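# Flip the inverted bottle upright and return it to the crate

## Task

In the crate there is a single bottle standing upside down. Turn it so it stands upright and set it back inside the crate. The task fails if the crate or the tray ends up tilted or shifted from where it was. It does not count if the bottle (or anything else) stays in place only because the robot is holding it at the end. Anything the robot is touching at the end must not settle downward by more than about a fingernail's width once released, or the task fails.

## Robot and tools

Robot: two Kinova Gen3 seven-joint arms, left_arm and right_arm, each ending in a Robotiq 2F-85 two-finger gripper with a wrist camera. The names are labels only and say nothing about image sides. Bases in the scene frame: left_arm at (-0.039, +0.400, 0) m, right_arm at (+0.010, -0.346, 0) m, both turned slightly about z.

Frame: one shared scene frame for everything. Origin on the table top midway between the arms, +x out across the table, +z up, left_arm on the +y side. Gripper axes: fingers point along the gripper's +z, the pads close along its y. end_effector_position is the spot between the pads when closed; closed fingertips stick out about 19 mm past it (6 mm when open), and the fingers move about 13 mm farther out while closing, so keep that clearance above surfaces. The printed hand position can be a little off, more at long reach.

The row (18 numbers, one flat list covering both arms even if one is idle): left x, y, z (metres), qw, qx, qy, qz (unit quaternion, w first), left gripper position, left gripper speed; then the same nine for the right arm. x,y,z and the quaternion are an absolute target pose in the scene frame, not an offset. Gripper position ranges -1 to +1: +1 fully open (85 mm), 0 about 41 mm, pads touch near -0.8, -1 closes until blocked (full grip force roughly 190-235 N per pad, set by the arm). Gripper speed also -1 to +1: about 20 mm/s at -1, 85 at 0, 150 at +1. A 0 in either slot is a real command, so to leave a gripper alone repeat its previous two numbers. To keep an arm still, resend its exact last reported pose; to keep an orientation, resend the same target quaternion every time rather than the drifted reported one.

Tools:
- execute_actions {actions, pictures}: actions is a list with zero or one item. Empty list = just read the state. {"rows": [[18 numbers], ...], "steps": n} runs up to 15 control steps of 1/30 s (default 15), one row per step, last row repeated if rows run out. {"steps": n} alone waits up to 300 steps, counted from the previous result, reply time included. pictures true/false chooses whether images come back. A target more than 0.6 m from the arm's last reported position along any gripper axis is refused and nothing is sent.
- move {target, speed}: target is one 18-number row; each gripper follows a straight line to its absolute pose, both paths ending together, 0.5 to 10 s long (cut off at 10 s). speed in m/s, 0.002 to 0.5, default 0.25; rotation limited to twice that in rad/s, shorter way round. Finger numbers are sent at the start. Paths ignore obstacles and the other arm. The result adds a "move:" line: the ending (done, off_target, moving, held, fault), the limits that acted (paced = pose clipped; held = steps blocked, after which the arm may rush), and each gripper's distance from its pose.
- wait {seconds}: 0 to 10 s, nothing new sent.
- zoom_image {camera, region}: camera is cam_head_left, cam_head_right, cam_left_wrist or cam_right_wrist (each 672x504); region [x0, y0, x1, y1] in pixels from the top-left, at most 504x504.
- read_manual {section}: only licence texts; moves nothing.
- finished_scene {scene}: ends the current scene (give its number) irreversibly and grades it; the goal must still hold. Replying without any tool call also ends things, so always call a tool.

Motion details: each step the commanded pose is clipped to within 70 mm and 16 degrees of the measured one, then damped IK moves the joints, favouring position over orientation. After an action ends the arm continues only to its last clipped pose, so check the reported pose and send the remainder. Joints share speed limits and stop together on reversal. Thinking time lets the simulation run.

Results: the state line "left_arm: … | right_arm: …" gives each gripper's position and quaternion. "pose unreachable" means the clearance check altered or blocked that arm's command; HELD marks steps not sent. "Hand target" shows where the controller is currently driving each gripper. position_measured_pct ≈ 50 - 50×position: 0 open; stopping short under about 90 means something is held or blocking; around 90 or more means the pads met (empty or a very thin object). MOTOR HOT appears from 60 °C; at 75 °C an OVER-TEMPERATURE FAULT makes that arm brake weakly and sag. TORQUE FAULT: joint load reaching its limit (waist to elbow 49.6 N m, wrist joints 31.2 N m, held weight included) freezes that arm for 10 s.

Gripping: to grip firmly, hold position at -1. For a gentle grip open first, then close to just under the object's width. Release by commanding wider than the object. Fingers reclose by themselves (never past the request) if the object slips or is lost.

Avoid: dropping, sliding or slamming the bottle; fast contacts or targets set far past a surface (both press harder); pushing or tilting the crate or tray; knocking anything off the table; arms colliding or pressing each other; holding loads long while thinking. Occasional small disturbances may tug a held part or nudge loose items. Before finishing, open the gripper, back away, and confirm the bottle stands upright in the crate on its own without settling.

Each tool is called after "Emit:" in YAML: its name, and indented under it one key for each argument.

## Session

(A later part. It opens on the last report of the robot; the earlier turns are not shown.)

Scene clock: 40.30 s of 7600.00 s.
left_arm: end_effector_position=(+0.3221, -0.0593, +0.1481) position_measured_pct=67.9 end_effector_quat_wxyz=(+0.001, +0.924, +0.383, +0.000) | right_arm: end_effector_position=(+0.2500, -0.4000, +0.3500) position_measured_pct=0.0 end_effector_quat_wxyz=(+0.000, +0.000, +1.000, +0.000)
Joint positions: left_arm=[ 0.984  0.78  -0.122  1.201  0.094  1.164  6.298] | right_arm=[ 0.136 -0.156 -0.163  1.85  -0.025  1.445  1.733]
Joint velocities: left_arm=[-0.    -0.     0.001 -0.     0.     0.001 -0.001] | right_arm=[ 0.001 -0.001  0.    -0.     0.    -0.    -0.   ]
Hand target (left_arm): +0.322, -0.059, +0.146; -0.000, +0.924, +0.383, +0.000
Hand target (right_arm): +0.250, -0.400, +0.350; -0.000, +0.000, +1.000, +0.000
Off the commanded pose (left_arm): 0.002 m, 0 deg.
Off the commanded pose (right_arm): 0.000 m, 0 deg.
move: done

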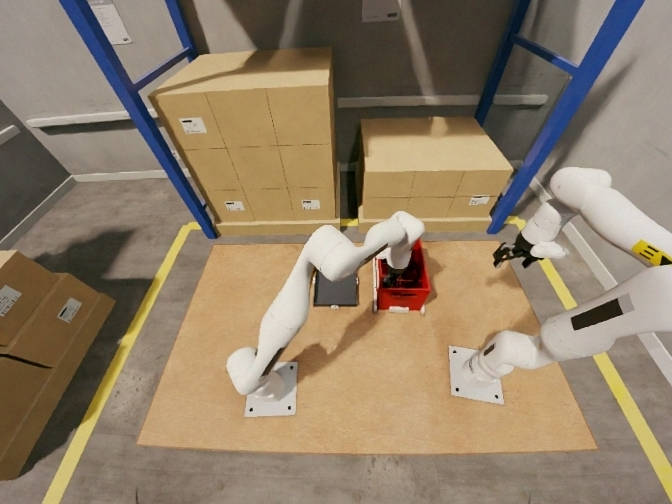

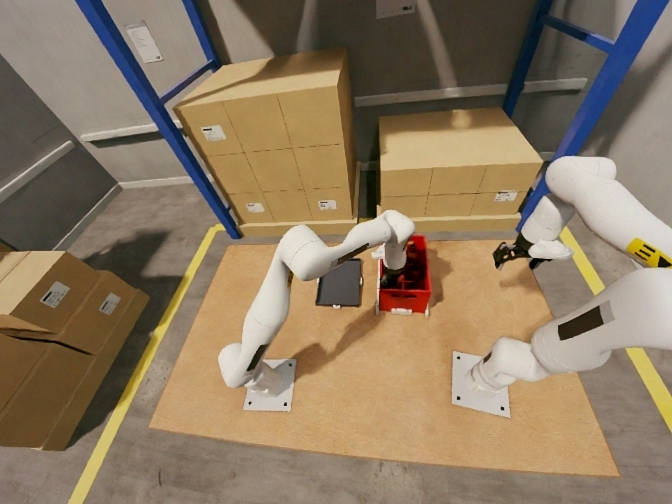

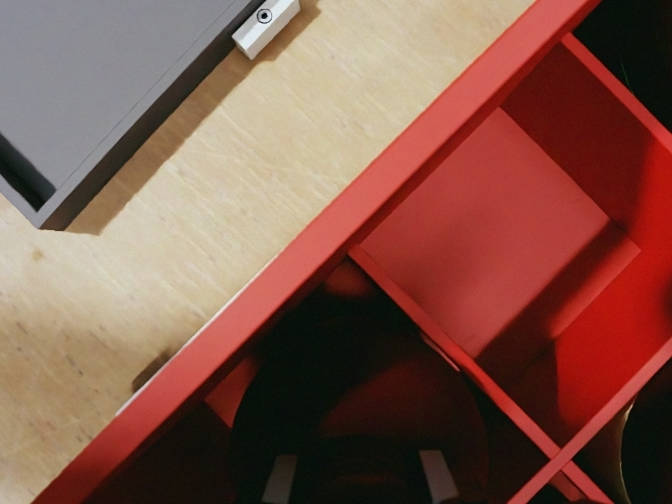

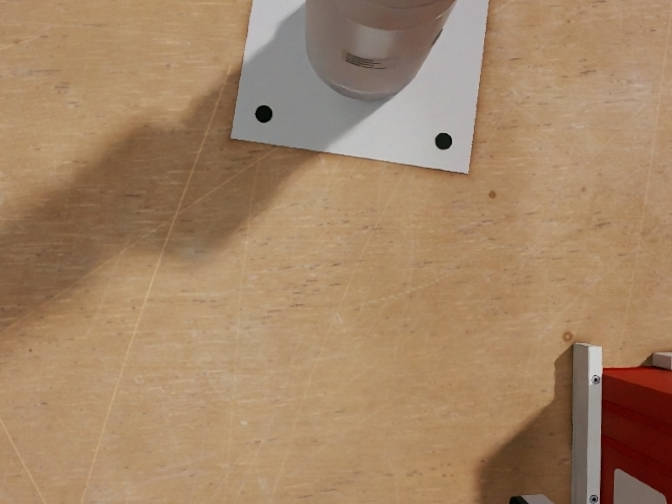

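Emit:
move:
  target: [0.322,-0.059,0.149,0,0.924,0.383,0,-0.1,-0.5,0.25,-0.4,0.35,0,0,1,0,1,0]
  speed: 0.01

Emit:
move:
  target: [0.322,-0.059,0.27,0,0.924,0.383,0,-0.1,-0.5,0.25,-0.4,0.35,0,0,1,0,1,0]
  speed: 0.1

Scene clock: 42.40 s of 7600.00 s.
left_arm: end_effector_position=(+0.3220, -0.0590, +0.1490) position_measured_pct=54.8 end_effector_quat_wxyz=(+0.000, +0.924, +0.383, -0.000) | right_arm: end_effector_position=(+0.2500, -0.4000, +0.3500) position_measured_pct=0.0 end_effector_quat_wxyz=(+0.000, +0.000, +1.000, +0.000)
Joint positions: left_arm=[ 0.984  0.78  -0.122  1.197  0.093  1.17   6.298] | right_arm=[ 0.136 -0.156 -0.163  1.85  -0.025  1.445  1.733]
Joint velocities: left_arm=[ 0.    -0.    -0.    -0.001  0.    -0.    -0.   ] | right_arm=[ 0.001  0.001  0.002 -0.     0.    -0.001 -0.   ]
Hand target (left_arm): +0.322, -0.059, +0.149; +0.000, +0.924, +0.383, -0.000
Hand target (right_arm): +0.250, -0.400, +0.350; -0.000, +0.000, +1.000, +0.000
Off the commanded pose (left_arm): 0.000 m, 0 deg.
Off the commanded pose (right_arm): 0.000 m, 0 deg.
move: done

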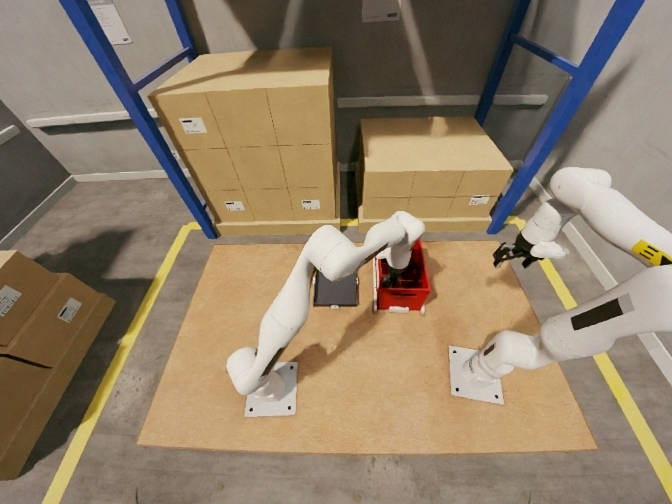

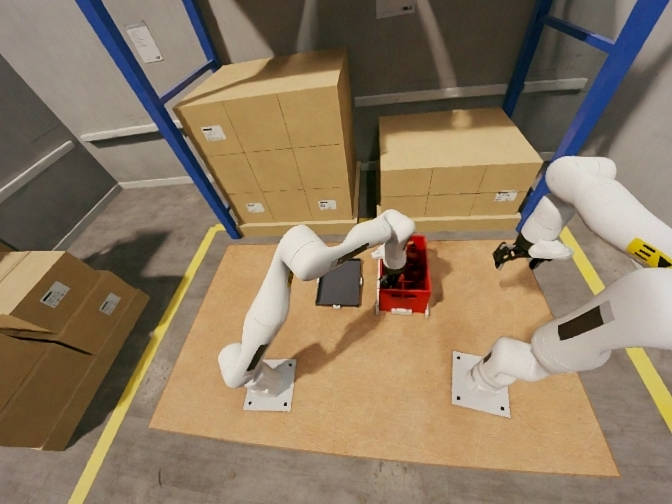

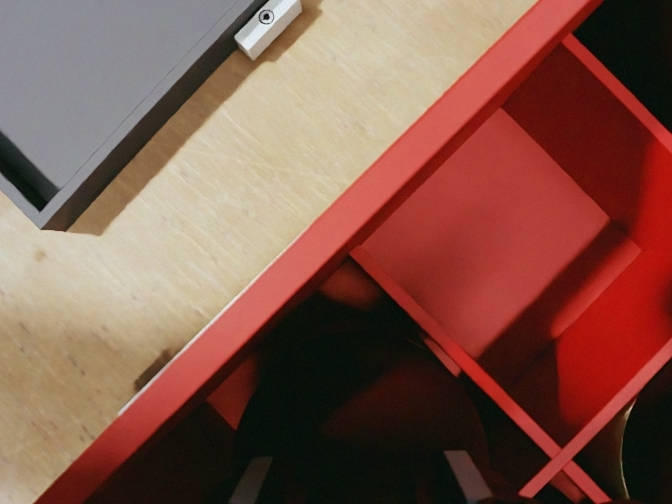

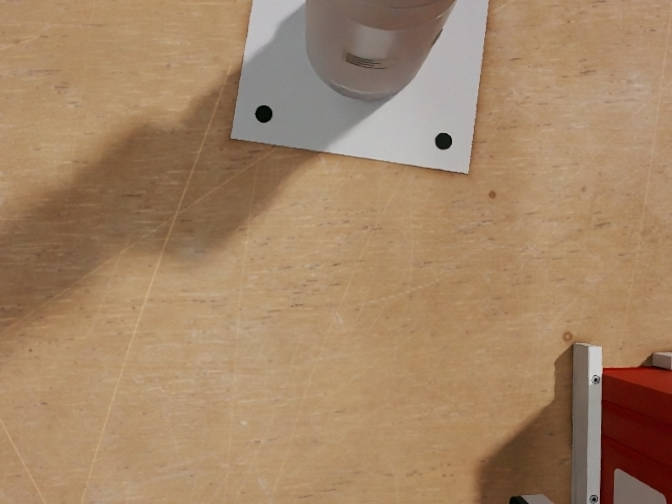

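Scene clock: 43.93 s of 7600.00 s.
left_arm: end_effector_position=(+0.3218, -0.0593, +0.2701) position_measured_pct=54.8 end_effector_quat_wxyz=(+0.000, +0.924, +0.383, -0.000) | right_arm: end_effector_position=(+0.2500, -0.4000, +0.3500) position_measured_pct=0.0 end_effector_quat_wxyz=(+0.000, +0.000, +1.000, +0.000)
Joint positions: left_arm=[ 0.975  0.701 -0.12   0.951  0.078  1.494  6.314] | right_arm=[ 0.136 -0.156 -0.163  1.85  -0.025  1.445  1.733]
Joint velocities: left_arm=[-0.001  0.002 -0.    -0.001 -0.     0.001 -0.   ] | right_arm=[ 0.     0.001 -0.001 -0.001  0.     0.     0.001]
Hand target (left_arm): +0.322, -0.059, +0.270; +0.000, +0.924, +0.383, -0.000
Hand target (right_arm): +0.250, -0.400, +0.350; -0.000, +0.000, +1.000, +0.000
Off the commanded pose (left_arm): 0.000 m, 0 deg.
Off the commanded pose (right_arm): 0.000 m, 0 deg.
move: done

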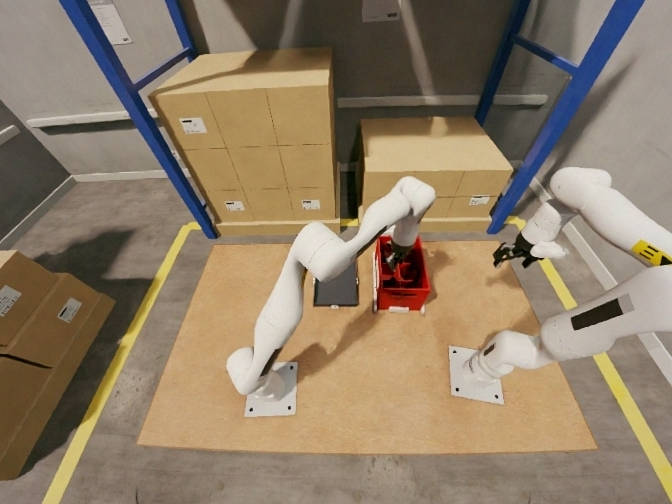

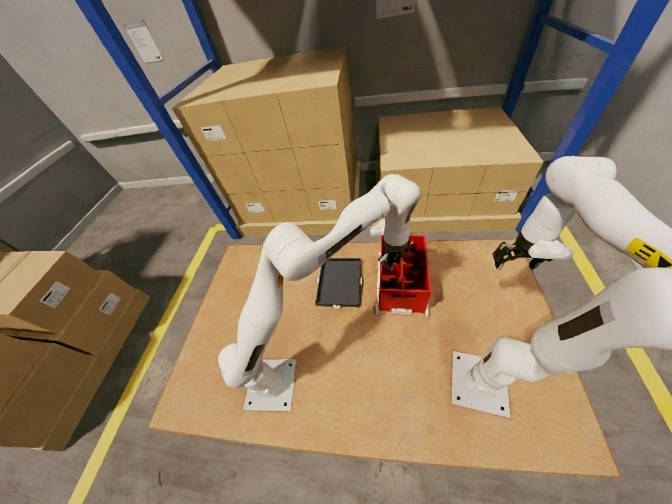

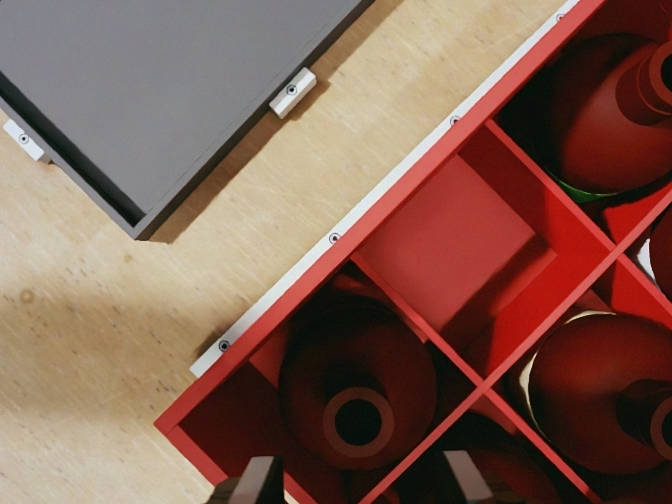

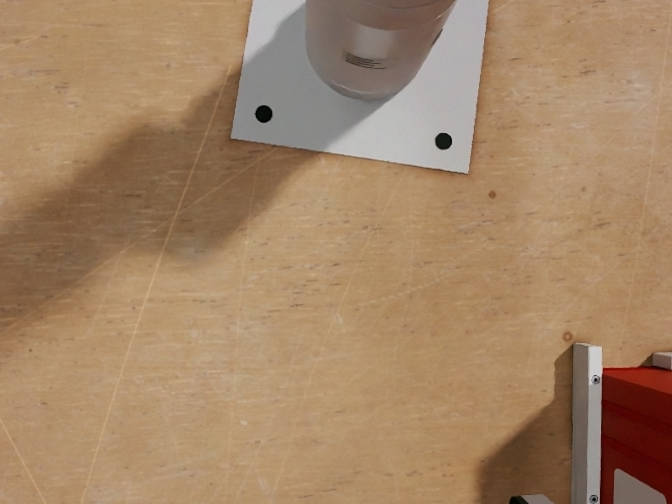

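Emit:
finished_scene:
  scene: 2

The scene is finished: the task was done.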